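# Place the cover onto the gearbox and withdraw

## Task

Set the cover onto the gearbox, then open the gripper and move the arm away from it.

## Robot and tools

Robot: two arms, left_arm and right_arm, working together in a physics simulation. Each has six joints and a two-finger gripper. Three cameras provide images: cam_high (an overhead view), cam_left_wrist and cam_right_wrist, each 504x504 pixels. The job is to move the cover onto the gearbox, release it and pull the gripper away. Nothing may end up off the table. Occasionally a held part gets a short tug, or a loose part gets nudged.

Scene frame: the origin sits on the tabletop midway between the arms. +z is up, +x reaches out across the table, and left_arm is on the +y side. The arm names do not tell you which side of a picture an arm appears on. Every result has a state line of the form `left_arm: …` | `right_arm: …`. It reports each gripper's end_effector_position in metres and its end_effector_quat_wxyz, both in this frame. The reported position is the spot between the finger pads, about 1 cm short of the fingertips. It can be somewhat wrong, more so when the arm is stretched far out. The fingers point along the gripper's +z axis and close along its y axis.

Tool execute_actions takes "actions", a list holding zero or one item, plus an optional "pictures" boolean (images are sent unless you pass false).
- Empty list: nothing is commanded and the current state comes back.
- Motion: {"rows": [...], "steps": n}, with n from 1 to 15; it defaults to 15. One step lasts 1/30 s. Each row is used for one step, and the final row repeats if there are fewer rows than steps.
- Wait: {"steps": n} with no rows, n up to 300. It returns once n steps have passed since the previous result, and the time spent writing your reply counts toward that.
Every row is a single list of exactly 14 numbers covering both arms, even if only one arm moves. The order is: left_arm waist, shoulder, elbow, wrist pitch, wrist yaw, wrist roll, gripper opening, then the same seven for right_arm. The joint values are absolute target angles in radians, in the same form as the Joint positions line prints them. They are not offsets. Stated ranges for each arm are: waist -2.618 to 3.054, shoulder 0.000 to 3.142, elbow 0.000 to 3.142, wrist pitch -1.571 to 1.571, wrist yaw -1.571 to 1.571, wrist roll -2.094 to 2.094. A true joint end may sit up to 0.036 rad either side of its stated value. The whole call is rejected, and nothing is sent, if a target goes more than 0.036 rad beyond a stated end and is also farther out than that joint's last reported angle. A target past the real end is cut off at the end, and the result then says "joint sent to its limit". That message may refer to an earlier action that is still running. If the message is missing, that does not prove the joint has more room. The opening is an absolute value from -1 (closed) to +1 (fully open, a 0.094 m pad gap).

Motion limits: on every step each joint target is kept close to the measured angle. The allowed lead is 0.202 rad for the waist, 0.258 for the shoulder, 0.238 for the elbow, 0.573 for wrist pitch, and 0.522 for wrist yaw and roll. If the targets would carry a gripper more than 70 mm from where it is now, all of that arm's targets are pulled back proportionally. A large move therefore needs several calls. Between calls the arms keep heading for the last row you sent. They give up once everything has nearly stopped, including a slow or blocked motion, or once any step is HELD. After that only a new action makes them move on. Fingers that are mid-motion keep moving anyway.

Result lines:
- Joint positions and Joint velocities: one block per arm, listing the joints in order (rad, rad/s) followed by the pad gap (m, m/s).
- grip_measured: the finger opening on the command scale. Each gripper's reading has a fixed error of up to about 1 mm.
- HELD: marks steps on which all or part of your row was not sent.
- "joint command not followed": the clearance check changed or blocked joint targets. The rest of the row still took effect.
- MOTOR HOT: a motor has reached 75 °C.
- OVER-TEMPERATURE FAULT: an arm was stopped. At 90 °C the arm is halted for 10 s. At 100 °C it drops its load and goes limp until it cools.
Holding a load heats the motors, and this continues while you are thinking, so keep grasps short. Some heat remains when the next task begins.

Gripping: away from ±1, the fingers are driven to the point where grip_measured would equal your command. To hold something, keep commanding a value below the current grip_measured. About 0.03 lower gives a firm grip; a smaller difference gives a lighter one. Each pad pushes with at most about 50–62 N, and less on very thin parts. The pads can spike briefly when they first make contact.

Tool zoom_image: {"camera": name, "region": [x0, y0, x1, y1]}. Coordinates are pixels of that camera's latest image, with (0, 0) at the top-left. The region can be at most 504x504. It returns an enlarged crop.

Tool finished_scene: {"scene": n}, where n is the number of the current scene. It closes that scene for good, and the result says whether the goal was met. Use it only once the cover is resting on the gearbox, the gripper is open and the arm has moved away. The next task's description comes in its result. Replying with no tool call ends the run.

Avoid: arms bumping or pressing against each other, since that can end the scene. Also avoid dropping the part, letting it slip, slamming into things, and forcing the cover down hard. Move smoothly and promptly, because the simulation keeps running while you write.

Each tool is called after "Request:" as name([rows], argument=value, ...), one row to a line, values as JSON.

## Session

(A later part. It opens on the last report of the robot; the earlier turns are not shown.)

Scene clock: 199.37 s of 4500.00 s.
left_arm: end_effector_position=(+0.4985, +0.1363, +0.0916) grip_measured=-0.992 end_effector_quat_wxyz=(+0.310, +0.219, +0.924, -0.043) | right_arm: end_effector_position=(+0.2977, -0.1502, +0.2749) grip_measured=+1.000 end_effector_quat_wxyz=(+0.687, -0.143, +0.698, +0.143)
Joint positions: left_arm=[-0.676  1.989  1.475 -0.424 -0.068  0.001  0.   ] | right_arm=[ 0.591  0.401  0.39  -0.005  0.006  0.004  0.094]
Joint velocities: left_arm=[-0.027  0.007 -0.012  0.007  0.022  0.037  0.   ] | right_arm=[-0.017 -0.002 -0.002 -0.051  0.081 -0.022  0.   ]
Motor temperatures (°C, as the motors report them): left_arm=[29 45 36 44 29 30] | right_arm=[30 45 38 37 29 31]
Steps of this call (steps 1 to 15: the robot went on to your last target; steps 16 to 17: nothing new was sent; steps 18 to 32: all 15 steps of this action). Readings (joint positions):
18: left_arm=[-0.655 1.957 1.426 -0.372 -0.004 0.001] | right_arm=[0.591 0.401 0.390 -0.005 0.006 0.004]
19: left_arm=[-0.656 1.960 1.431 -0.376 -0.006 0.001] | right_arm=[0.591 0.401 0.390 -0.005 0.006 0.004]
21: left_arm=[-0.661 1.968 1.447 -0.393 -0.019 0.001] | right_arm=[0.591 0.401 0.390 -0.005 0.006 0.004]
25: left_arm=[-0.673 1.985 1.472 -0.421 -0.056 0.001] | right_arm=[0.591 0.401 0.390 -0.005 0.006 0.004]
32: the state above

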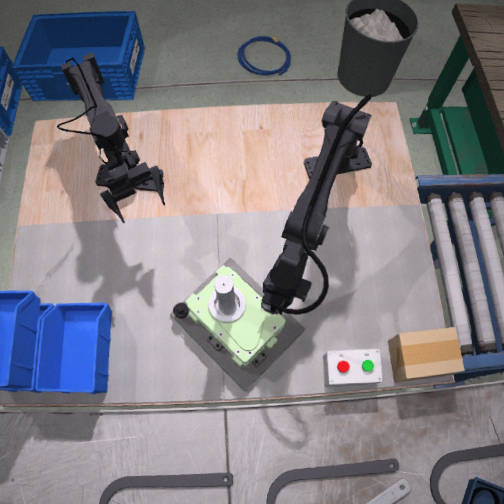

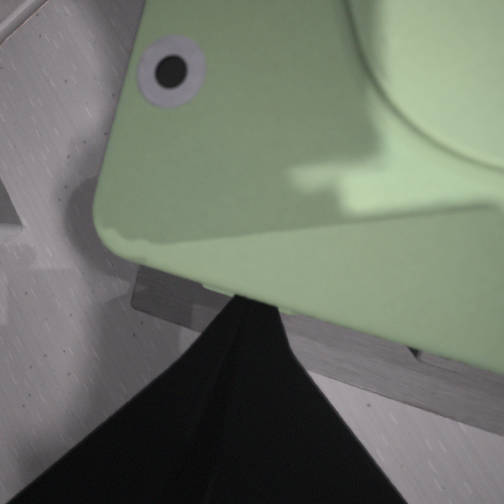

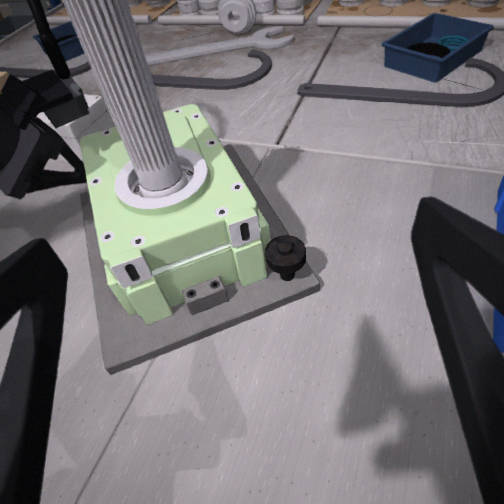

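Request:
execute_actions([
  {"rows":[[-0.66,1.9,1.4,-0.4,0,0,-1,0.1,1.5,1.0,0.5,-0.7,0,1],[-0.66,1.8,1.3,-0.4,0,0,-1,0.1,1.5,1.0,0.5,-0.7,0,1],[-0.6,1.5,1.2,-0.4,0,0,-1,0.1,1.5,1.0,0.5,-0.7,0,1]],"steps":15},
], pictures=false)

Request:
execute_actions([
  {"rows":[[-0.3,1.5,1.2,-0.4,0,0,-1,0.1,2.1,1.2,0.95,-1.5,0,1]],"steps":15},
], pictures=false)

Request:
execute_actions([
  {"rows":[[-0.3,1.5,1.2,-0.4,0,0,-1,0.1,2.45,1.35,1.15,-1.5,0,1]],"steps":15},
], pictures=false)

Request:
execute_actions([
  {"steps":15},
])

Scene clock: 200.83 s of 4500.00 s.
left_arm: end_effector_position=(+0.4419, +0.1923, +0.2151) grip_measured=-0.992 end_effector_quat_wxyz=(+0.424, +0.182, +0.883, -0.083) | right_arm: end_effector_position=(+0.4779, -0.1842, +0.3887) grip_measured=+1.000 end_effector_quat_wxyz=(+0.734, -0.210, +0.622, +0.173)
Joint positions: left_arm=[-0.602  1.48   1.197 -0.393 -0.012  0.001  0.   ] | right_arm=[ 0.107  1.337  1.005  0.501 -0.621  0.004  0.094]
Joint velocities: left_arm=[ 0.002  0.198 -0.002 -0.022  0.139 -0.037 -0.   ] | right_arm=[-0.007  1.658 -0.007  0.022 -0.388  0.007  0.   ]
Motor temperatures (°C, as the motors report them): left_arm=[29 44 37 44 29 30] | right_arm=[30 44 38 37 29 31]
Steps of this call (steps 1 to 15: the robot went on to your last target; steps 16 to 29: nothing new was sent; steps 30 to 44: all 15 steps of this action). Readings (joint positions):
30: left_arm=[-0.674 1.981 1.462 -0.422 -0.065 0.001] | right_arm=[0.573 0.418 0.398 0.013 -0.036 0.004]
31: left_arm=[-0.672 1.953 1.421 -0.402 -0.053 0.001] | right_arm=[0.537 0.460 0.422 0.047 -0.090 0.004]
33: left_arm=[-0.654 1.832 1.281 -0.398 -0.029 0.001] | right_arm=[0.455 0.562 0.491 0.128 -0.206 0.004]
37: left_arm=[-0.605 1.602 1.197 -0.451 -0.024 0.001] | right_arm=[0.244 0.821 0.702 0.290 -0.446 0.004]
44: the state above

Scene clock: 201.33 s of 4500.00 s.
left_arm: end_effector_position=(+0.4780, +0.3235, +0.2027) grip_measured=-0.992 end_effector_quat_wxyz=(+0.419, +0.045, +0.907, -0.017) | right_arm: end_effector_position=(+0.5088, -0.1157, +0.1596) grip_measured=+1.000 end_effector_quat_wxyz=(+0.524, -0.420, +0.574, +0.469)
Joint positions: left_arm=[-0.292  1.509  1.197 -0.394 -0.009  0.002  0.   ] | right_arm=[ 0.102  2.16   1.183  0.882 -1.437  0.004  0.094]
Joint velocities: left_arm=[-0.027  0.002  0.002  0.007 -0.022 -0.051  0.001] | right_arm=[ 0.002 -0.281 -0.007  0.3   -0.432  0.007  0.   ]
Motor temperatures (°C, as the motors report them): left_arm=[29 44 37 44 29 30] | right_arm=[30 44 38 37 29 31]
Steps of this call (steps 1 to 15: all 15 steps of this action). Readings (joint positions):
1: left_arm=[-0.581 1.487 1.197 -0.393 0.004 0.002] | right_arm=[0.103 1.414 1.024 0.541 -0.701 0.005]
2: left_arm=[-0.540 1.493 1.197 -0.393 0.016 0.002] | right_arm=[0.102 1.514 1.073 0.612 -0.802 0.005]
4: left_arm=[-0.419 1.503 1.197 -0.393 0.016 0.002] | right_arm=[0.102 1.701 1.164 0.748 -0.995 0.004]
8: left_arm=[-0.279 1.509 1.197 -0.394 -0.016 0.002] | right_arm=[0.102 1.990 1.190 0.860 -1.248 0.004]
15: the state above

Scene clock: 201.83 s of 4500.00 s.
left_arm: end_effector_position=(+0.4779, +0.3235, +0.2027) grip_measured=-0.992 end_effector_quat_wxyz=(+0.419, +0.045, +0.907, -0.017) | right_arm: end_effector_position=(+0.5330, -0.1159, +0.1551) grip_measured=+1.000 end_effector_quat_wxyz=(+0.596, -0.522, +0.467, +0.393)
Joint positions: left_arm=[-0.292  1.509  1.197 -0.394 -0.008  0.002  0.   ] | right_arm=[ 0.103  2.354  1.363  1.251 -1.496  0.003  0.094]
Joint velocities: left_arm=[ 0.012 -0.037 -0.007 -0.11  -0.007 -0.022  0.001] | right_arm=[ 0.002  0.007 -0.007  0.081 -0.095  0.051  0.   ]
Motor temperatures (°C, as the motors report them): left_arm=[29 44 37 44 29 30] | right_arm=[30 44 38 37 29 31]
Steps of this call (steps 1 to 15: all 15 steps of this action). Readings (joint positions):
1: left_arm=[-0.292 1.509 1.197 -0.394 -0.009 0.002] | right_arm=[0.102 2.184 1.209 0.931 -1.463 0.004]
2: left_arm=[-0.292 1.509 1.197 -0.394 -0.008 0.002] | right_arm=[0.103 2.238 1.272 0.995 -1.473 0.003]
4: left_arm=[-0.292 1.509 1.197 -0.394 -0.008 0.002] | right_arm=[0.103 2.314 1.349 1.103 -1.474 0.003]
8: left_arm=[-0.292 1.509 1.197 -0.394 -0.008 0.002] | right_arm=[0.103 2.346 1.363 1.204 -1.486 0.003]
15: the state above

Scene clock: 202.33 s of 4500.00 s.
left_arm: end_effector_position=(+0.4779, +0.3235, +0.2027) grip_measured=-0.992 end_effector_quat_wxyz=(+0.419, +0.045, +0.907, -0.017) | right_arm: end_effector_position=(+0.5325, -0.1158, +0.1550) grip_measured=+1.000 end_effector_quat_wxyz=(+0.597, -0.524, +0.465, +0.392)
Joint positions: left_arm=[-0.292  1.509  1.197 -0.394 -0.008  0.002  0.   ] | right_arm=[ 0.103  2.356  1.363  1.26  -1.499  0.003  0.094]
Joint velocities: left_arm=[-0.007 -0.007 -0.007 -0.037 -0.051 -0.007  0.   ] | right_arm=[ 0.002 -0.007 -0.007 -0.11   0.007  0.022  0.   ]
Motor temperatures (°C, as the motors report them): left_arm=[29 44 37 44 29 30] | right_arm=[30 44 38 37 29 31]
Steps of this call (steps 1 to 15: the robot went on to your last target). Readings (joint positions):
1: left_arm=[-0.292 1.509 1.197 -0.394 -0.008 0.002] | right_arm=[0.103 2.355 1.363 1.253 -1.497 0.003]
2: left_arm=[-0.292 1.509 1.197 -0.394 -0.008 0.002] | right_arm=[0.103 2.355 1.363 1.254 -1.497 0.003]
4: left_arm=[-0.292 1.509 1.197 -0.394 -0.008 0.002] | right_arm=[0.103 2.355 1.363 1.257 -1.498 0.003]
8: left_arm=[-0.292 1.509 1.197 -0.394 -0.008 0.002] | right_arm=[0.103 2.356 1.363 1.259 -1.498 0.003]
15: the state above
All arms were judged still, so your last target was given up. Only a new action makes them travel on or press farther. Fingers that are still opening or closing keep moving.

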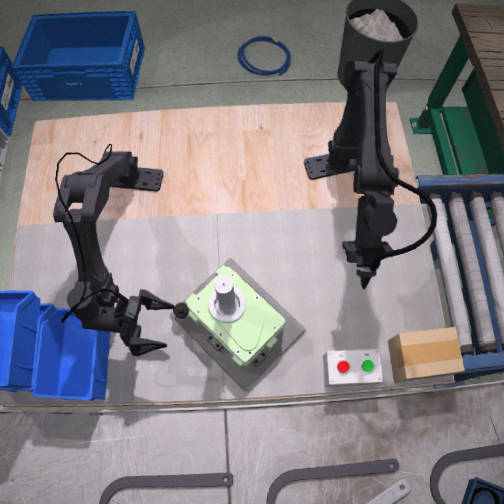

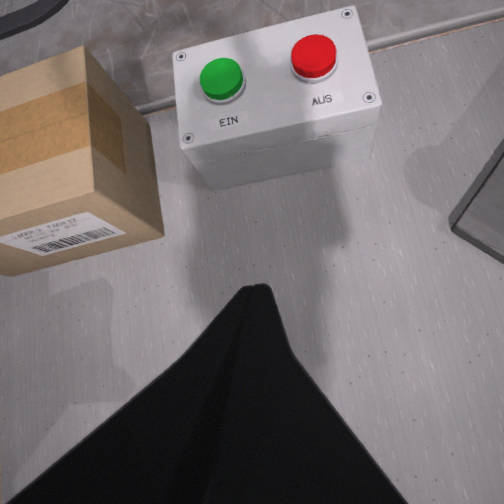

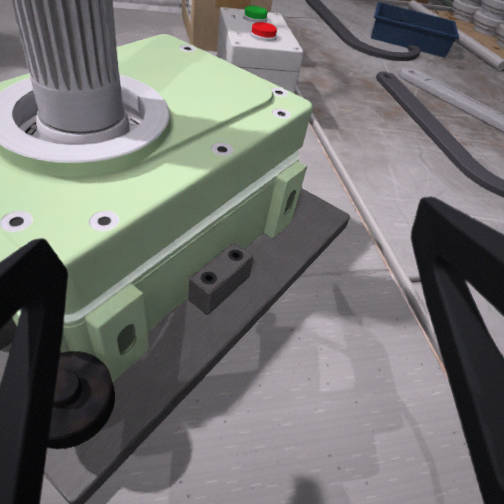

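Request:
execute_actions([
  {"rows":[[-0.55,1.5,1.2,-0.39,0,0,-1,0.1,1.9,1.4,0.6,-1.2,0,-1]],"steps":12},
], pictures=false)

Request:
execute_actions([
  {"rows":[[-0.55,1.5,1.2,-0.39,0,0,-1,0.3,1.9,1.9,-0.64,-0.3,0,-1]],"steps":15},
], pictures=false)

Request:
execute_actions([
  {"rows":[[-0.55,1.5,1.2,-0.39,0,0,-1,0.46,2.2,2.15,-0.64,-0.3,0,-1]],"steps":15},
], pictures=false)

Request:
execute_actions([
  {"rows":[[-0.55,1.5,1.2,-0.39,0,0,-1,0.48,2.26,2.16,-0.64,-0.3,0,-1],[-0.55,1.5,1.2,-0.39,0,0,-1,0.48,2.3,2.16,-0.64,-0.3,0,-1],[-0.55,1.5,1.2,-0.39,0,0,-1,0.49,2.33,2.16,-0.64,-0.3,0,-1],[-0.55,1.5,1.2,-0.39,0,0,-1,0.50,2.36,2.16,-0.64,-0.3,0,-1],[-0.55,1.5,1.2,-0.39,0,0,-1,0.50,2.375,2.16,-0.64,-0.3,0,-1]],"steps":15},
], pictures=false)

Request:
execute_actions([
  {"rows":[[-0.55,1.5,1.2,-0.39,0,0,-1,0.51,2.375,2.16,-0.64,-0.3,0,-1],[-0.55,1.5,1.2,-0.39,0,0,-1,0.52,2.375,2.16,-0.64,-0.3,0,-1],[-0.55,1.5,1.2,-0.39,0,0,-1,0.53,2.375,2.16,-0.64,-0.3,0,-1],[-0.55,1.5,1.2,-0.39,0,0,-1,0.54,2.375,2.16,-0.64,-0.3,0,-1],[-0.55,1.5,1.2,-0.39,0,0,-1,0.548,2.375,2.16,-0.64,-0.3,0,-1],[-0.55,1.5,1.2,-0.39,0,0,-1,0.555,2.375,2.16,-0.64,-0.3,0,-1],[-0.55,1.5,1.2,-0.39,0,0,-1,0.56,2.375,2.16,-0.64,-0.3,0,-1]],"steps":15},
])

Scene clock: 204.77 s of 4500.00 s.
left_arm: end_effector_position=(+0.4499, +0.2053, +0.2027) grip_measured=-0.992 end_effector_quat_wxyz=(+0.411, +0.169, +0.892, -0.080) | right_arm: end_effector_position=(+0.5299, -0.1251, +0.3401) grip_measured=-0.978 end_effector_quat_wxyz=(+0.652, -0.436, +0.522, +0.336)
Joint positions: left_arm=[-0.56   1.509  1.197 -0.394  0.007  0.001  0.   ] | right_arm=[ 0.103  1.875  1.394  0.714 -1.238  0.     0.001]
Joint velocities: left_arm=[ 0.042 -0.007  0.002 -0.125  0.037 -0.022  0.001] | right_arm=[-0.007 -0.203  0.081 -0.183  0.095 -0.066 -0.   ]
Motor temperatures (°C, as the motors report them): left_arm=[29 43 37 44 29 30] | right_arm=[30 44 37 37 29 31]
Steps of this call (steps 1 to 61: nothing new was sent; steps 62 to 73: all 12 steps of this action). Readings (joint positions):
62: left_arm=[-0.311 1.509 1.197 -0.394 -0.021 0.001] | right_arm=[0.103 2.328 1.363 1.200 -1.469 0.000]
63: left_arm=[-0.351 1.509 1.197 -0.394 -0.030 0.001] | right_arm=[0.103 2.291 1.362 1.090 -1.426 0.000]
65: left_arm=[-0.465 1.509 1.197 -0.394 -0.024 0.001] | right_arm=[0.103 2.193 1.362 0.933 -1.357 0.000]
69: left_arm=[-0.570 1.509 1.197 -0.394 0.010 0.001] | right_arm=[0.103 1.978 1.364 0.767 -1.277 0.000]
73: the state above

Scene clock: 205.27 s of 4500.00 s.
left_arm: end_effector_position=(+0.4501, +0.2059, +0.2027) grip_measured=-0.992 end_effector_quat_wxyz=(+0.411, +0.168, +0.892, -0.080) | right_arm: end_effector_position=(+0.5940, -0.1289, +0.3034) grip_measured=-0.978 end_effector_quat_wxyz=(+0.479, -0.140, +0.848, +0.182)
Joint positions: left_arm=[-0.559  1.509  1.197 -0.394  0.007  0.001  0.   ] | right_arm=[ 0.3    1.901  1.883 -0.514 -0.353 -0.001  0.001]
Joint velocities: left_arm=[-0.017  0.012  0.017  0.051 -0.081 -0.022 -0.   ] | right_arm=[-0.051  0.125 -0.007 -0.93   0.388  0.007 -0.   ]
Motor temperatures (°C, as the motors report them): left_arm=[29 43 37 44 29 30] | right_arm=[30 44 37 37 29 31]
Steps of this call (steps 1 to 15: all 15 steps of this action). Readings (joint positions):
1: left_arm=[-0.559 1.509 1.197 -0.394 0.007 0.001] | right_arm=[0.120 1.872 1.426 0.641 -1.179 -0.002]
2: left_arm=[-0.559 1.509 1.197 -0.394 0.007 0.001] | right_arm=[0.152 1.889 1.496 0.528 -1.076 -0.001]
4: left_arm=[-0.559 1.509 1.197 -0.394 0.007 0.001] | right_arm=[0.240 1.920 1.647 0.304 -0.870 -0.001]
8: left_arm=[-0.559 1.509 1.197 -0.394 0.007 0.001] | right_arm=[0.334 1.918 1.858 -0.108 -0.553 -0.001]
15: the state above

Scene clock: 205.77 s of 4500.00 s.
left_arm: end_effector_position=(+0.4501, +0.2059, +0.2027) grip_measured=-0.992 end_effector_quat_wxyz=(+0.411, +0.168, +0.892, -0.080) | right_arm: end_effector_position=(+0.6146, -0.0307, +0.1848) grip_measured=-0.978 end_effector_quat_wxyz=(+0.359, -0.192, +0.892, +0.196)
Joint positions: left_arm=[-0.559  1.509  1.197 -0.394  0.007  0.001  0.   ] | right_arm=[ 0.471  2.243  2.112 -0.642 -0.308 -0.     0.001]
Joint velocities: left_arm=[-0.007  0.002 -0.002  0.022  0.007 -0.007 -0.001] | right_arm=[-0.095 -0.115 -0.007  0.051 -0.007  0.007 -0.   ]
Motor temperatures (°C, as the motors report them): left_arm=[29 43 37 44 29 30] | right_arm=[30 45 38 37 29 31]
Steps of this call (steps 1 to 15: all 15 steps of this action). Readings (joint positions):
1: left_arm=[-0.559 1.509 1.197 -0.394 0.007 0.001] | right_arm=[0.308 1.926 1.910 -0.554 -0.341 -0.001]
2: left_arm=[-0.559 1.509 1.197 -0.394 0.007 0.001] | right_arm=[0.322 1.971 1.967 -0.568 -0.331 -0.000]
4: left_arm=[-0.559 1.509 1.197 -0.394 0.007 0.001] | right_arm=[0.371 2.067 2.060 -0.566 -0.319 -0.000]
8: left_arm=[-0.559 1.509 1.197 -0.394 0.007 0.001] | right_arm=[0.464 2.205 2.112 -0.587 -0.313 -0.000]
15: the state above

Scene clock: 206.27 s of 4500.00 s.
left_arm: end_effector_position=(+0.4501, +0.2059, +0.2027) grip_measured=-0.992 end_effector_quat_wxyz=(+0.411, +0.168, +0.892, -0.080) | right_arm: end_effector_position=(+0.6171, -0.0139, +0.0969) grip_measured=-0.978 end_effector_quat_wxyz=(+0.292, -0.197, +0.916, +0.191)
Joint positions: left_arm=[-0.559  1.509  1.197 -0.394  0.007  0.001  0.   ] | right_arm=[ 0.498  2.414  2.147 -0.647 -0.301 -0.     0.001]
Joint velocities: left_arm=[-0.007  0.012 -0.007 -0.081  0.037  0.022 -0.001] | right_arm=[ 0.007 -0.09  -0.002 -0.007  0.022 -0.051 -0.001]
Motor temperatures (°C, as the motors report them): left_arm=[29 43 37 44 29 30] | right_arm=[30 45 38 37 29 31]
Steps of this call (steps 1 to 15: all 15 steps of this action). Readings (joint positions):
1: left_arm=[-0.559 1.509 1.197 -0.394 0.007 0.001] | right_arm=[0.470 2.243 2.115 -0.642 -0.305 -0.000]
2: left_arm=[-0.559 1.509 1.197 -0.394 0.007 0.001] | right_arm=[0.469 2.247 2.124 -0.642 -0.304 -0.000]
4: left_arm=[-0.559 1.509 1.197 -0.394 0.007 0.001] | right_arm=[0.474 2.272 2.141 -0.634 -0.303 -0.000]
8: left_arm=[-0.559 1.509 1.197 -0.394 0.007 0.001] | right_arm=[0.491 2.356 2.147 -0.626 -0.303 -0.000]
15: the state above

Scene clock: 206.77 s of 4500.00 s.
left_arm: end_effector_position=(+0.4501, +0.2059, +0.2027) grip_measured=-0.992 end_effector_quat_wxyz=(+0.411, +0.168, +0.892, -0.080) | right_arm: end_effector_position=(+0.6041, +0.0176, +0.1021) grip_measured=-0.979 end_effector_quat_wxyz=(+0.294, -0.223, +0.909, +0.195)
Joint positions: left_arm=[-0.559  1.509  1.197 -0.394  0.007  0.001  0.   ] | right_arm=[ 0.557  2.406  2.147 -0.641 -0.289 -0.002  0.001]
Joint velocities: left_arm=[-0.012  0.007 -0.007  0.095 -0.051 -0.022 -0.001] | right_arm=[-0.012 -0.022 -0.012  0.007  0.022  0.022  0.   ]
Motor temperatures (°C, as the motors report them): left_arm=[29 43 37 44 29 30] | right_arm=[30 45 38 37 29 31]
Steps of this call (steps 1 to 15: all 15 steps of this action). Readings (joint positions):
1: left_arm=[-0.559 1.509 1.197 -0.394 0.007 0.001] | right_arm=[0.498 2.411 2.147 -0.647 -0.301 -0.000]
2: left_arm=[-0.559 1.509 1.197 -0.394 0.007 0.001] | right_arm=[0.500 2.409 2.147 -0.647 -0.301 -0.000]
4: left_arm=[-0.559 1.509 1.197 -0.394 0.007 0.001] | right_arm=[0.507 2.407 2.147 -0.647 -0.300 -0.000]
8: left_arm=[-0.559 1.509 1.197 -0.394 0.007 0.001] | right_arm=[0.539 2.407 2.147 -0.647 -0.298 -0.000]
15: the state above

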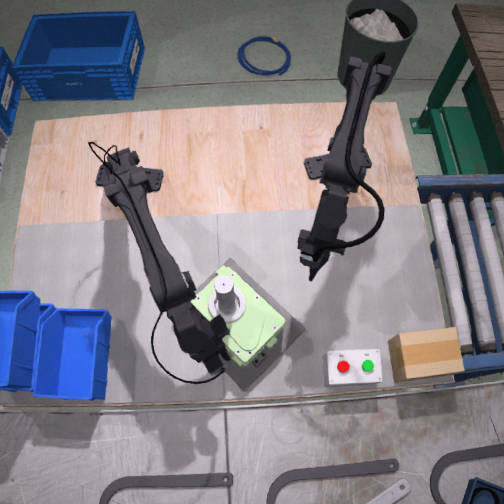

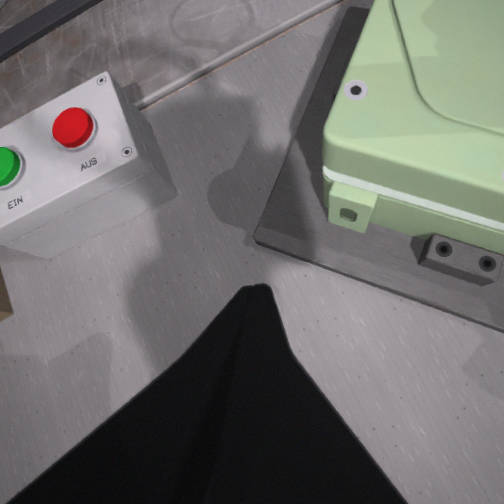

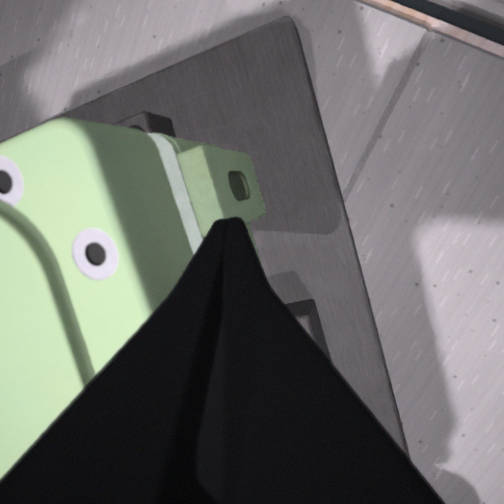

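Request:
execute_actions([
  {"rows":[[-0.55,1.5,1.2,-0.39,0,0,-1,0.5,2.375,2.16,-0.64,-0.3,0,-1],[-0.55,1.5,1.2,-0.39,0,0,-1,0.45,2.375,2.16,-0.64,-0.3,0,-1],[-0.55,1.5,1.2,-0.39,0,0,-1,0.42,2.385,2.16,-0.64,-0.3,0,-1],[-0.55,1.5,1.2,-0.39,0,0,-1,0.40,2.40,2.16,-0.64,-0.4,0,-1],[-0.55,1.5,1.2,-0.39,0,0,-1,0.40,2.41,2.16,-0.64,-0.55,0,-1],[-0.55,1.5,1.2,-0.39,0,0,-1,0.40,2.42,2.16,-0.64,-0.7,0,-1]],"steps":15},
], pictures=false)

Request:
execute_actions([
  {"rows":[[-0.55,1.5,1.2,-0.39,0,0,-1,0.41,2.42,2.16,-0.64,-0.7,0,-1],[-0.55,1.5,1.2,-0.39,0,0,-1,0.42,2.42,2.16,-0.64,-0.7,0,-1],[-0.55,1.5,1.2,-0.39,0,0,-1,0.43,2.42,2.16,-0.64,-0.7,0,-1],[-0.55,1.5,1.2,-0.39,0,0,-1,0.44,2.42,2.16,-0.64,-0.7,0,-1],[-0.55,1.5,1.2,-0.39,0,0,-1,0.45,2.42,2.16,-0.64,-0.7,0,-1]],"steps":15},
])

Scene clock: 208.80 s of 4500.00 s.
left_arm: end_effector_position=(+0.4501, +0.2059, +0.2027) grip_measured=-0.992 end_effector_quat_wxyz=(+0.411, +0.168, +0.892, -0.080) | right_arm: end_effector_position=(+0.6153, -0.0319, +0.1136) grip_measured=-0.979 end_effector_quat_wxyz=(+0.272, -0.193, +0.884, +0.328)
Joint positions: left_arm=[-0.559  1.509  1.197 -0.394  0.007  0.001  0.   ] | right_arm=[ 0.382  2.424  2.147 -0.641 -0.643 -0.002  0.001]
Joint velocities: left_arm=[-0.027 -0.017 -0.002 -0.007  0.037  0.095  0.001] | right_arm=[ 0.222  0.012  0.002 -0.022 -0.3    0.051 -0.   ]
Motor temperatures (°C, as the motors report them): left_arm=[29 43 37 44 29 30] | right_arm=[30 47 38 37 29 31]
Steps of this call (steps 1 to 15: the robot went on to your last target; steps 16 to 46: nothing new was sent; steps 47 to 61: all 15 steps of this action). Readings (joint positions):
47: left_arm=[-0.559 1.509 1.197 -0.394 0.007 0.001] | right_arm=[0.553 2.406 2.147 -0.641 -0.291 -0.002]
48: left_arm=[-0.559 1.509 1.197 -0.394 0.007 0.001] | right_arm=[0.544 2.406 2.147 -0.641 -0.296 -0.002]
50: left_arm=[-0.559 1.509 1.197 -0.394 0.007 0.001] | right_arm=[0.505 2.406 2.147 -0.641 -0.318 -0.002]
54: left_arm=[-0.559 1.509 1.197 -0.394 0.007 0.001] | right_arm=[0.391 2.413 2.147 -0.641 -0.509 -0.002]
61: the state above

Scene clock: 209.30 s of 4500.00 s.
left_arm: end_effector_position=(+0.4501, +0.2059, +0.2027) grip_measured=-0.992 end_effector_quat_wxyz=(+0.411, +0.168, +0.892, -0.080) | right_arm: end_effector_position=(+0.5928, +0.0139, +0.1174) grip_measured=-0.979 end_effector_quat_wxyz=(+0.255, -0.230, +0.868, +0.357)
Joint positions: left_arm=[-0.559  1.509  1.197 -0.394  0.007  0.001  0.   ] | right_arm=[ 0.455  2.424  2.147 -0.641 -0.687 -0.002  0.001]
Joint velocities: left_arm=[ 0.007  0.002 -0.007  0.037  0.007 -0.007 -0.001] | right_arm=[-0.007 -0.002  0.012 -0.037 -0.007 -0.037 -0.   ]
Motor temperatures (°C, as the motors report them): left_arm=[29 43 37 44 29 30] | right_arm=[30 47 38 37 29 31]
Steps of this call (steps 1 to 15: all 15 steps of this action). Readings (joint positions):
1: left_arm=[-0.559 1.509 1.197 -0.394 0.007 0.001] | right_arm=[0.390 2.424 2.147 -0.641 -0.652 -0.002]
2: left_arm=[-0.559 1.509 1.197 -0.394 0.007 0.001] | right_arm=[0.397 2.424 2.147 -0.641 -0.659 -0.002]
4: left_arm=[-0.559 1.509 1.197 -0.394 0.007 0.001] | right_arm=[0.414 2.424 2.147 -0.641 -0.668 -0.002]
8: left_arm=[-0.559 1.509 1.197 -0.394 0.007 0.001] | right_arm=[0.446 2.424 2.147 -0.641 -0.680 -0.002]
15: the state above

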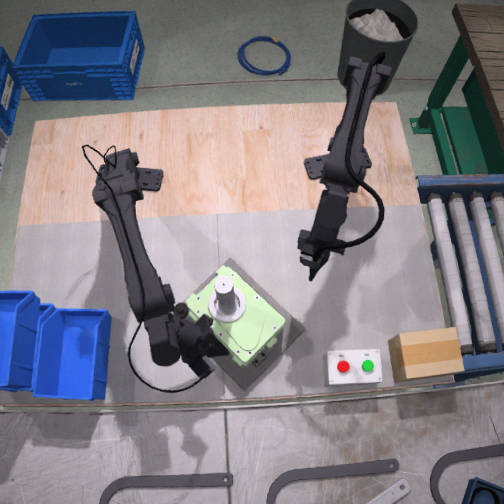

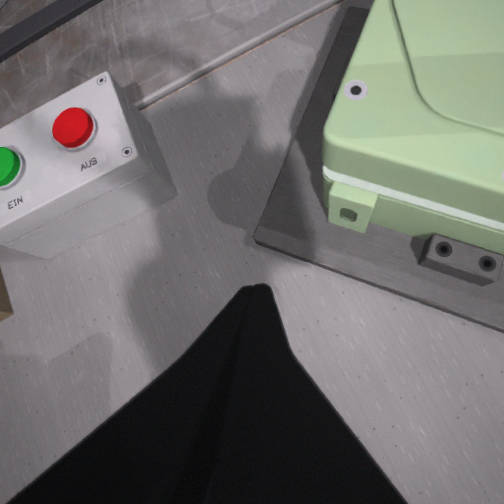

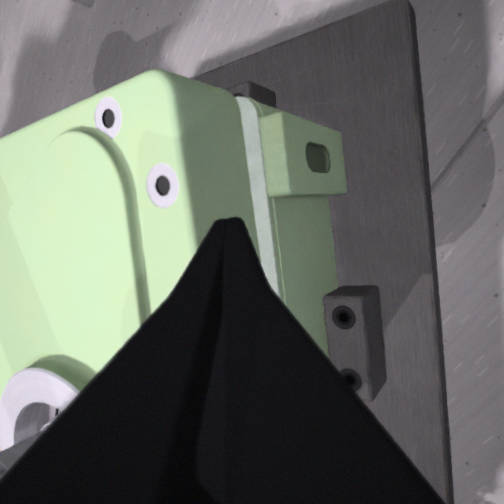

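Request:
execute_actions(actions=[])

Scene clock: 211.23 s of 4500.00 s.
left_arm: end_effector_position=(+0.4501, +0.2059, +0.2027) grip_measured=-0.992 end_effector_quat_wxyz=(+0.411, +0.168, +0.892, -0.080) | right_arm: end_effector_position=(+0.5928, +0.0139, +0.1174) grip_measured=-0.979 end_effector_quat_wxyz=(+0.255, -0.230, +0.868, +0.357)
Joint positions: left_arm=[-0.559  1.509  1.197 -0.394  0.007  0.001  0.   ] | right_arm=[ 0.455  2.424  2.147 -0.641 -0.687 -0.002  0.001]
Joint velocities: left_arm=[-0.027 -0.012 -0.017 -0.081  0.022 -0.007 -0.001] | right_arm=[-0.002 -0.002  0.012  0.066  0.051 -0.022  0.   ]
Motor temperatures (°C, as the motors report them): left_arm=[29 42 37 44 29 30] | right_arm=[30 48 38 36 29 31]
Steps of this call (steps 1 to 15: the robot went on to your last target; steps 16 to 58: nothing new was sent). Readings (joint positions):
1: left_arm=[-0.559 1.509 1.197 -0.394 0.007 0.001] | right_arm=[0.455 2.424 2.147 -0.641 -0.687 -0.002]
2: left_arm=[-0.559 1.509 1.197 -0.394 0.007 0.001] | right_arm=[0.455 2.424 2.147 -0.641 -0.687 -0.002]
4: left_arm=[-0.559 1.509 1.197 -0.394 0.007 0.001] | right_arm=[0.455 2.424 2.147 -0.641 -0.687 -0.002]
8: left_arm=[-0.559 1.509 1.197 -0.394 0.007 0.001] | right_arm=[0.455 2.424 2.147 -0.641 -0.687 -0.002]
58: the state above
All arms were judged still, so your last target was given up. Only a new action makes them travel on or press farther. Fingers that are still opening or closing keep moving.

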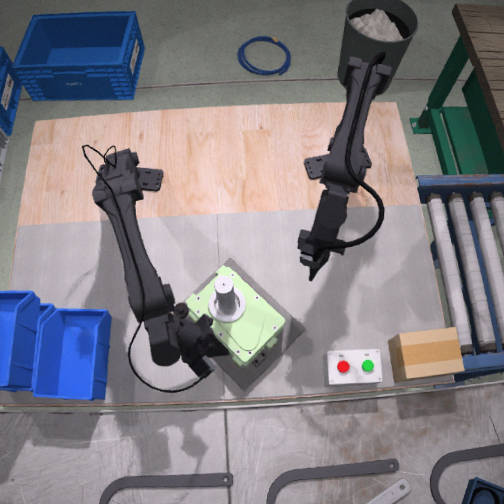

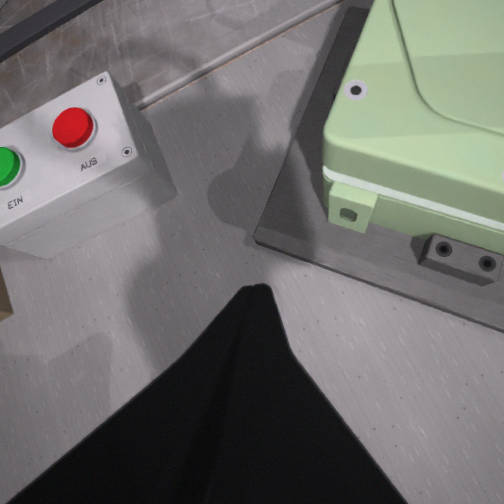

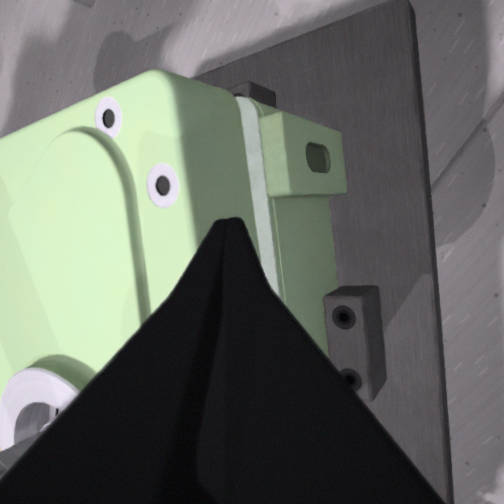

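Request:
execute_actions([
  {"rows":[[-0.55,1.5,1.2,-0.39,0,0,-1,0.43,2.42,2.16,-0.64,-0.7,0,-1],[-0.55,1.5,1.2,-0.39,0,0,-1,0.41,2.42,2.16,-0.64,-0.7,0,-1],[-0.55,1.5,1.2,-0.39,0,0,-1,0.41,2.43,2.16,-0.64,-0.7,0,-1],[-0.55,1.5,1.2,-0.39,0,0,-1,0.41,2.44,2.15,-0.64,-0.7,0,-1],[-0.55,1.5,1.2,-0.39,0,0,-1,0.41,2.45,2.14,-0.64,-0.7,0,-1]],"steps":15},
])

Request:
execute_actions([
  {"rows":[[-0.55,1.5,1.2,-0.39,0,0,-1,0.43,2.45,2.14,-0.64,-0.72,0,-1],[-0.55,1.5,1.2,-0.39,0,0,-1,0.445,2.45,2.14,-0.64,-0.74,0,-1],[-0.55,1.5,1.2,-0.39,0,0,-1,0.46,2.45,2.14,-0.64,-0.77,0,-1],[-0.55,1.5,1.2,-0.39,0,0,-1,0.475,2.45,2.14,-0.64,-0.8,0,-1],[-0.55,1.5,1.2,-0.39,0,0,-1,0.49,2.45,2.14,-0.64,-0.84,0,-1],[-0.55,1.5,1.2,-0.39,0,0,-1,0.505,2.45,2.14,-0.64,-0.88,0,-1],[-0.55,1.5,1.2,-0.39,0,0,-1,0.52,2.45,2.14,-0.64,-0.92,0,-1]],"steps":15},
])

Scene clock: 213.27 s of 4500.00 s.
left_arm: end_effector_position=(+0.4501, +0.2059, +0.2027) grip_measured=-0.992 end_effector_quat_wxyz=(+0.411, +0.168, +0.892, -0.080) | right_arm: end_effector_position=(+0.6044, -0.0119, +0.0979) grip_measured=-0.979 end_effector_quat_wxyz=(+0.248, -0.205, +0.879, +0.353)
Joint positions: left_arm=[-0.559  1.509  1.197 -0.394  0.007  0.001  0.   ] | right_arm=[ 0.407  2.458  2.147 -0.641 -0.69  -0.002  0.001]
Joint velocities: left_arm=[ 0.012 -0.012 -0.012  0.022  0.007 -0.007 -0.   ] | right_arm=[-0.012 -0.007 -0.012  0.007 -0.051 -0.022  0.001]
Motor temperatures (°C, as the motors report them): left_arm=[29 42 37 44 29 30] | right_arm=[30 48 38 36 29 31]
Steps of this call (steps 1 to 46: nothing new was sent; steps 47 to 61: all 15 steps of this action). Readings (joint positions):
47: left_arm=[-0.559 1.509 1.197 -0.394 0.007 0.001] | right_arm=[0.453 2.424 2.147 -0.641 -0.687 -0.002]
48: left_arm=[-0.559 1.509 1.197 -0.394 0.007 0.001] | right_arm=[0.450 2.424 2.147 -0.641 -0.688 -0.002]
50: left_arm=[-0.559 1.509 1.197 -0.394 0.007 0.001] | right_arm=[0.439 2.425 2.147 -0.641 -0.690 -0.002]
54: left_arm=[-0.559 1.509 1.197 -0.394 0.007 0.001] | right_arm=[0.412 2.440 2.147 -0.641 -0.690 -0.002]
61: the state above

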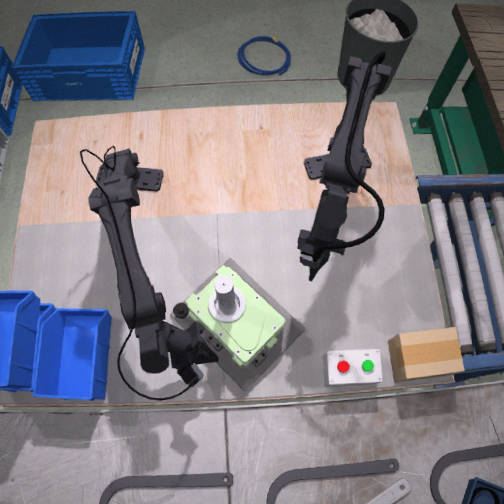

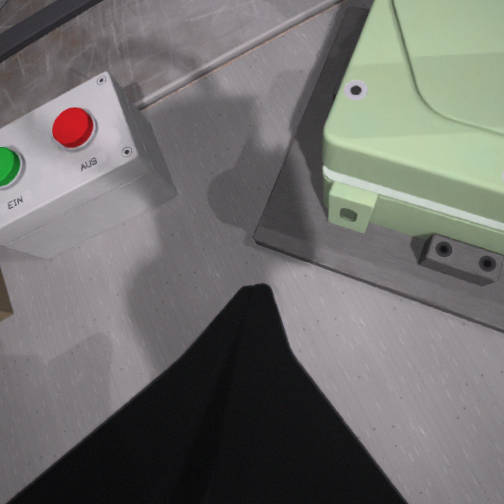

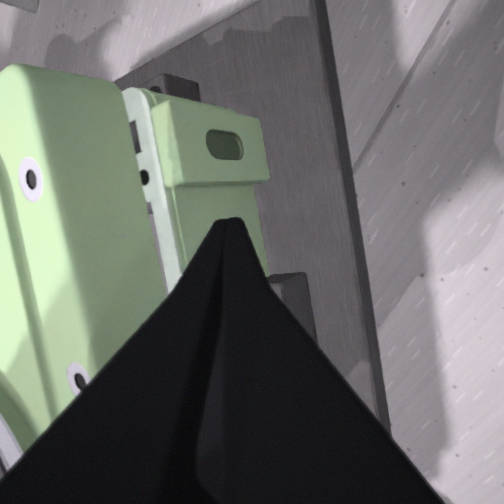

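Scene clock: 213.77 s of 4500.00 s.
left_arm: end_effector_position=(+0.4501, +0.2059, +0.2027) grip_measured=-0.992 end_effector_quat_wxyz=(+0.411, +0.168, +0.892, -0.080) | right_arm: end_effector_position=(+0.5914, +0.0211, +0.1057) grip_measured=-0.979 end_effector_quat_wxyz=(+0.246, -0.237, +0.860, +0.379)
Joint positions: left_arm=[-0.559  1.509  1.197 -0.394  0.007  0.001  0.   ] | right_arm=[ 0.455  2.458  2.147 -0.613 -0.738 -0.003  0.001]
Joint velocities: left_arm=[-0.007 -0.002 -0.012 -0.007 -0.066  0.007 -0.   ] | right_arm=[ 0.007 -0.002 -0.007 -0.051  0.066 -0.007 -0.   ]
Motor temperatures (°C, as the motors report them): left_arm=[29 42 37 44 29 30] | right_arm=[30 49 38 36 29 31]
Steps of this call (steps 1 to 15: all 15 steps of this action). Readings (joint positions):
1: left_arm=[-0.559 1.509 1.197 -0.394 0.007 0.001] | right_arm=[0.408 2.458 2.147 -0.641 -0.691 -0.002]
2: left_arm=[-0.559 1.509 1.197 -0.394 0.007 0.001] | right_arm=[0.410 2.458 2.147 -0.641 -0.696 -0.002]
4: left_arm=[-0.559 1.509 1.197 -0.394 0.007 0.001] | right_arm=[0.423 2.458 2.147 -0.641 -0.717 -0.002]
8: left_arm=[-0.559 1.509 1.197 -0.394 0.007 0.001] | right_arm=[0.455 2.458 2.147 -0.618 -0.733 -0.003]
15: the state above

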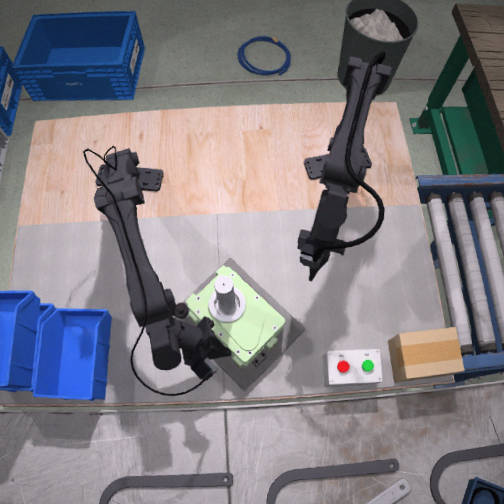

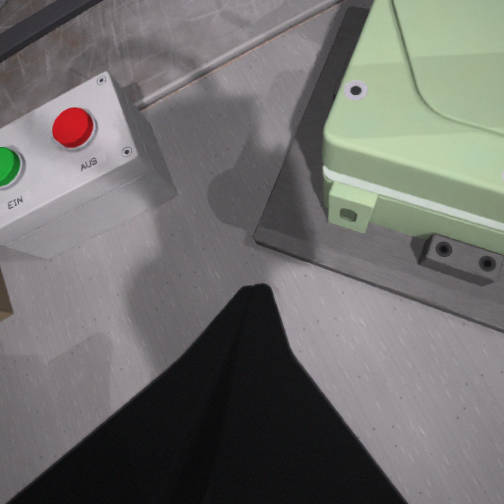

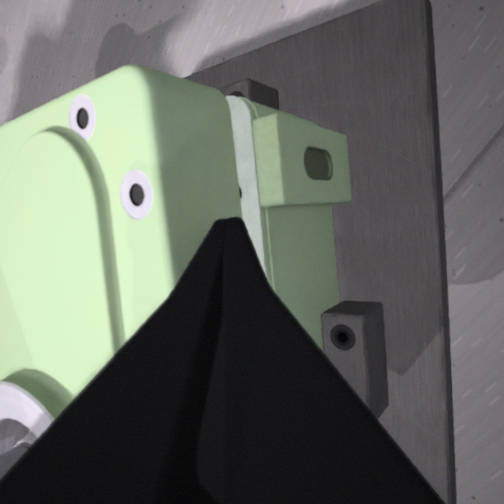

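Request:
execute_actions([
  {"rows":[[-0.3,1.3,1.1,-0.39,0,0,-1,0.38,2.4,2.16,-0.64,-0.7,0,-1],[-0.3,1.3,1.1,-0.39,0,0,-1,0.38,2.4,2.16,-0.64,-0.7,0,-1],[-0.3,1.3,1.1,-0.39,0,0,-1,0.38,2.4,2.16,-0.64,-0.7,0,-1],[-0.3,1.3,1.1,-0.39,0,0,-1,0.38,2.4,2.16,-0.64,-0.7,0,-1],[-0.3,1.3,1.1,-0.39,0,0,-1,0.38,2.4,2.16,-0.64,-0.7,0,-1],[-0.3,1.3,1.1,-0.39,0,0,-1,0.38,1.8,1.9,-0.64,-0.4,0,-1]],"steps":15},
], pictures=false)

Request:
execute_actions([
  {"rows":[[-0.1,1.5,1.0,0.5,0.7,0,1,0.5,1.2,1.2,-0.5,0.3,0.5,1]],"steps":15},
], pictures=false)

Request:
execute_actions([
  {"steps":20},
], pictures=false)

Request:
execute_actions([
  {"rows":[[-0.1,2.3,0.8,1.55,1.35,0,1,1.0,1.3,1.0,-0.5,1.1,0.9,1]],"steps":15},
], pictures=false)

Request:
execute_actions([
  {"steps":20},
], pictures=false)

Request:
execute_actions([
  {"rows":[[-0.1,2.3,0.8,1.55,1.35,0,1,1.21,1.85,1.39,-0.4,1.1,0.9,1]],"steps":15},
], pictures=false)

Request:
execute_actions([
  {"steps":20},
])

Scene clock: 216.67 s of 4500.00 s.
left_arm: end_effector_position=(+0.4430, +0.3275, +0.2493) grip_measured=-0.992 end_effector_quat_wxyz=(+0.474, +0.043, +0.879, -0.020) | right_arm: end_effector_position=(+0.5747, -0.0756, +0.2315) grip_measured=-0.979 end_effector_quat_wxyz=(+0.361, -0.176, +0.882, +0.246)
Joint positions: left_arm=[-0.291  1.301  1.112 -0.392 -0.008  0.001  0.   ] | right_arm=[ 0.368  2.02   1.914 -0.657 -0.464 -0.002  0.001]
Joint velocities: left_arm=[ 0.002  0.007 -0.002  0.022  0.007 -0.037 -0.001] | right_arm=[-0.007 -1.175 -0.012 -0.037  0.286 -0.007  0.   ]
Motor temperatures (°C, as the motors report them): left_arm=[29 42 37 44 29 30] | right_arm=[31 50 38 36 30 31]
Steps of this call (steps 1 to 15: the robot went on to your last target; steps 16 to 72: nothing new was sent; steps 73 to 87: all 15 steps of this action). Readings (joint positions):
73: left_arm=[-0.542 1.495 1.185 -0.385 0.017 0.001] | right_arm=[0.446 2.457 2.147 -0.615 -0.730 -0.003]
74: left_arm=[-0.508 1.466 1.159 -0.385 0.025 0.001] | right_arm=[0.439 2.455 2.147 -0.620 -0.726 -0.003]
76: left_arm=[-0.399 1.397 1.122 -0.396 0.022 0.001] | right_arm=[0.416 2.447 2.147 -0.625 -0.717 -0.003]
80: left_arm=[-0.287 1.309 1.112 -0.393 -0.011 0.001] | right_arm=[0.374 2.293 1.954 -0.631 -0.566 -0.002]
87: the state above

Scene clock: 217.17 s of 4500.00 s.
left_arm: end_effector_position=(+0.5023, +0.3021, +0.2929) grip_measured=+1.000 end_effector_quat_wxyz=(+0.650, +0.186, +0.706, -0.208) | right_arm: end_effector_position=(+0.4225, -0.1799, +0.3252) grip_measured=+1.000 end_effector_quat_wxyz=(+0.523, +0.132, +0.836, +0.102)
Joint positions: left_arm=[-0.094  1.519  0.992  0.44   0.661  0.002  0.094] | right_arm=[ 0.505  1.182  1.226 -0.509  0.261  0.478  0.094]
Joint velocities: left_arm=[-0.007 -0.09  -0.017  0.447  0.198 -0.11   0.   ] | right_arm=[-0.017  0.095 -0.149  0.037  0.212  0.154  0.   ]
Motor temperatures (°C, as the motors report them): left_arm=[29 42 37 45 29 30] | right_arm=[31 50 38 36 30 31]
Steps of this call (steps 1 to 15: all 15 steps of this action). Readings (joint positions):
1: left_arm=[-0.262 1.316 1.093 -0.324 0.079 0.002] | right_arm=[0.383 1.956 1.867 -0.610 -0.382 0.075]
2: left_arm=[-0.214 1.350 1.073 -0.202 0.189 0.002] | right_arm=[0.405 1.871 1.787 -0.569 -0.273 0.160]
4: left_arm=[-0.129 1.450 1.043 0.027 0.360 0.002] | right_arm=[0.471 1.693 1.625 -0.537 -0.083 0.281]
8: left_arm=[-0.094 1.545 0.995 0.264 0.541 0.002] | right_arm=[0.516 1.339 1.326 -0.512 0.122 0.404]
15: the state above

Scene clock: 217.83 s of 4500.00 s.
left_arm: end_effector_position=(+0.4996, +0.2977, +0.3020) grip_measured=+1.000 end_effector_quat_wxyz=(+0.661, +0.202, +0.690, -0.213) | right_arm: end_effector_position=(+0.4249, -0.1843, +0.3136) grip_measured=+1.000 end_effector_quat_wxyz=(+0.515, +0.146, +0.840, +0.089)
Joint positions: left_arm=[-0.094  1.517  0.992  0.479  0.691  0.002  0.094] | right_arm=[ 0.505  1.196  1.211 -0.509  0.29   0.496  0.094]
Joint velocities: left_arm=[ 0.022 -0.012 -0.007  0.007 -0.11   0.022  0.   ] | right_arm=[-0.022 -0.007 -0.002 -0.066 -0.081  0.022  0.   ]
Motor temperatures (°C, as the motors report them): left_arm=[29 42 37 45 29 30] | right_arm=[31 49 38 36 30 31]
Steps of this call (steps 1 to 20: the robot went on to your last target). Readings (joint positions):
1: left_arm=[-0.094 1.517 0.992 0.452 0.667 0.002] | right_arm=[0.505 1.185 1.222 -0.509 0.267 0.481]
2: left_arm=[-0.094 1.517 0.992 0.460 0.672 0.002] | right_arm=[0.505 1.188 1.217 -0.509 0.272 0.484]
4: left_arm=[-0.094 1.517 0.992 0.468 0.679 0.002] | right_arm=[0.505 1.194 1.212 -0.509 0.278 0.489]
8: left_arm=[-0.094 1.517 0.992 0.475 0.686 0.002] | right_arm=[0.505 1.196 1.211 -0.509 0.285 0.493]
20: the state above

Scene clock: 218.33 s of 4500.00 s.
left_arm: end_effector_position=(+0.4378, +0.2333, +0.0525) grip_measured=+1.000 end_effector_quat_wxyz=(+0.558, +0.384, +0.604, -0.420) | right_arm: end_effector_position=(+0.3741, -0.1308, +0.2312) grip_measured=+1.000 end_effector_quat_wxyz=(+0.554, +0.198, +0.806, -0.070)
Joint positions: left_arm=[-0.094  2.346  0.801  1.448  1.307  0.013  0.094] | right_arm=[ 1.006  1.324  0.989 -0.503  1.039  0.879  0.094]
Joint velocities: left_arm=[ 0.002 -0.217 -0.007  0.491  0.212 -0.066  0.   ] | right_arm=[-0.012 -0.007 -0.002 -0.022  0.242  0.125  0.   ]
Motor temperatures (°C, as the motors report them): left_arm=[29 42 37 45 29 30] | right_arm=[31 49 38 36 30 31]
Steps of this call (steps 1 to 15: all 15 steps of this action). Readings (joint positions):
1: left_arm=[-0.093 1.536 0.974 0.551 0.742 0.000] | right_arm=[0.528 1.199 1.192 -0.492 0.354 0.541]
2: left_arm=[-0.092 1.570 0.950 0.664 0.816 0.000] | right_arm=[0.575 1.201 1.160 -0.473 0.440 0.597]
4: left_arm=[-0.094 1.682 0.898 0.868 0.970 0.000] | right_arm=[0.706 1.236 1.082 -0.467 0.635 0.701]
8: left_arm=[-0.094 2.033 0.837 1.252 1.186 0.000] | right_arm=[0.965 1.331 0.993 -0.499 0.885 0.816]
15: the state above

Scene clock: 219.00 s of 4500.00 s.
left_arm: end_effector_position=(+0.4340, +0.2314, +0.0739) grip_measured=+1.000 end_effector_quat_wxyz=(+0.582, +0.420, +0.567, -0.405) | right_arm: end_effector_position=(+0.3738, -0.1365, +0.2361) grip_measured=+1.000 end_effector_quat_wxyz=(+0.565, +0.211, +0.794, -0.080)
Joint positions: left_arm=[-0.094  2.315  0.801  1.534  1.342  0.008  0.094] | right_arm=[ 1.006  1.324  0.989 -0.503  1.081  0.896  0.094]
Joint velocities: left_arm=[-0.012 -0.012 -0.002 -0.022 -0.007  0.022  0.   ] | right_arm=[ 0.002 -0.012 -0.002  0.007 -0.022 -0.051  0.   ]
Motor temperatures (°C, as the motors report them): left_arm=[29 42 37 45 29 30] | right_arm=[31 49 38 36 30 31]
Steps of this call (steps 1 to 20: the robot went on to your last target). Readings (joint positions):
1: left_arm=[-0.094 2.338 0.801 1.464 1.314 0.012] | right_arm=[1.006 1.324 0.989 -0.503 1.048 0.882]
2: left_arm=[-0.094 2.330 0.801 1.480 1.319 0.012] | right_arm=[1.006 1.324 0.989 -0.503 1.055 0.885]
4: left_arm=[-0.094 2.319 0.801 1.504 1.327 0.010] | right_arm=[1.006 1.324 0.989 -0.503 1.065 0.889]
8: left_arm=[-0.094 2.315 0.801 1.526 1.336 0.009] | right_arm=[1.006 1.324 0.989 -0.503 1.075 0.893]
20: the state above

Scene clock: 219.50 s of 4500.00 s.
left_arm: end_effector_position=(+0.4339, +0.2314, +0.0740) grip_measured=+1.000 end_effector_quat_wxyz=(+0.582, +0.420, +0.567, -0.405) | right_arm: end_effector_position=(+0.4068, +0.0387, +0.1763) grip_measured=+1.000 end_effector_quat_wxyz=(+0.555, +0.106, +0.823, -0.052)
Joint positions: left_arm=[-0.094  2.315  0.801  1.535  1.342  0.008  0.094] | right_arm=[ 1.215  1.889  1.37  -0.405  1.078  0.897  0.094]
Joint velocities: left_arm=[ 0.007  0.017 -0.007  0.095 -0.081 -0.066  0.   ] | right_arm=[-0.002 -0.144 -0.012 -0.007  0.022  0.007  0.   ]
Motor temperatures (°C, as the motors report them): left_arm=[29 42 37 45 29 30] | right_arm=[31 49 38 36 30 31]
Steps of this call (steps 1 to 15: all 15 steps of this action). Readings (joint positions):
1: left_arm=[-0.094 2.315 0.801 1.535 1.342 0.008] | right_arm=[1.021 1.342 1.007 -0.513 1.089 0.897]
2: left_arm=[-0.094 2.315 0.801 1.535 1.342 0.008] | right_arm=[1.052 1.384 1.049 -0.511 1.095 0.897]
4: left_arm=[-0.094 2.315 0.801 1.535 1.342 0.008] | right_arm=[1.124 1.501 1.158 -0.486 1.095 0.897]
8: left_arm=[-0.094 2.315 0.801 1.535 1.342 0.008] | right_arm=[1.203 1.773 1.361 -0.407 1.093 0.897]
15: the state above

Scene clock: 220.17 s of 4500.00 s.
left_arm: end_effector_position=(+0.4339, +0.2314, +0.0740) grip_measured=+1.000 end_effector_quat_wxyz=(+0.582, +0.420, +0.567, -0.405) | right_arm: end_effector_position=(+0.4065, +0.0376, +0.1820) grip_measured=+1.000 end_effector_quat_wxyz=(+0.559, +0.110, +0.821, -0.048)
Joint positions: left_arm=[-0.094  2.315  0.801  1.535  1.342  0.008  0.094] | right_arm=[ 1.215  1.877  1.37  -0.405  1.082  0.897  0.094]
Joint velocities: left_arm=[ 0.017 -0.027 -0.007 -0.022  0.022  0.022  0.   ] | right_arm=[-0.007 -0.032 -0.007 -0.081 -0.007  0.022  0.   ]
Motor temperatures (°C, as the motors report them): left_arm=[29 42 37 45 29 30] | right_arm=[30 49 38 36 30 31]
Steps of this call (steps 1 to 20: the robot went on to your last target). Readings (joint positions):
1: left_arm=[-0.094 2.315 0.801 1.535 1.342 0.008] | right_arm=[1.215 1.885 1.370 -0.405 1.079 0.897]
2: left_arm=[-0.094 2.315 0.801 1.535 1.342 0.008] | right_arm=[1.215 1.882 1.370 -0.405 1.080 0.897]
4: left_arm=[-0.094 2.315 0.801 1.535 1.342 0.008] | right_arm=[1.215 1.877 1.370 -0.405 1.081 0.897]
8: left_arm=[-0.094 2.315 0.801 1.535 1.342 0.008] | right_arm=[1.215 1.877 1.370 -0.405 1.082 0.897]
20: the state above

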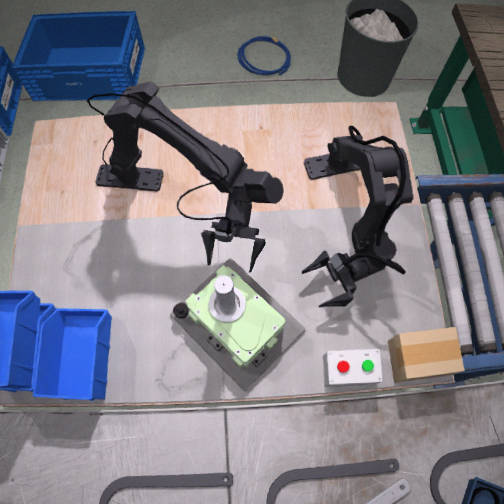

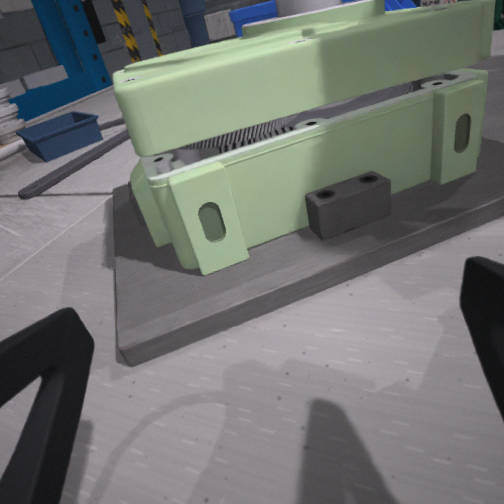

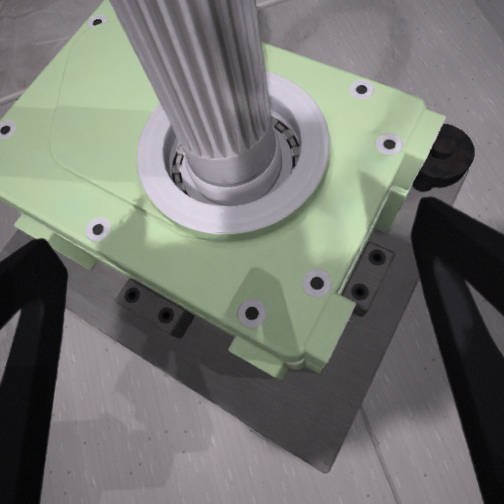

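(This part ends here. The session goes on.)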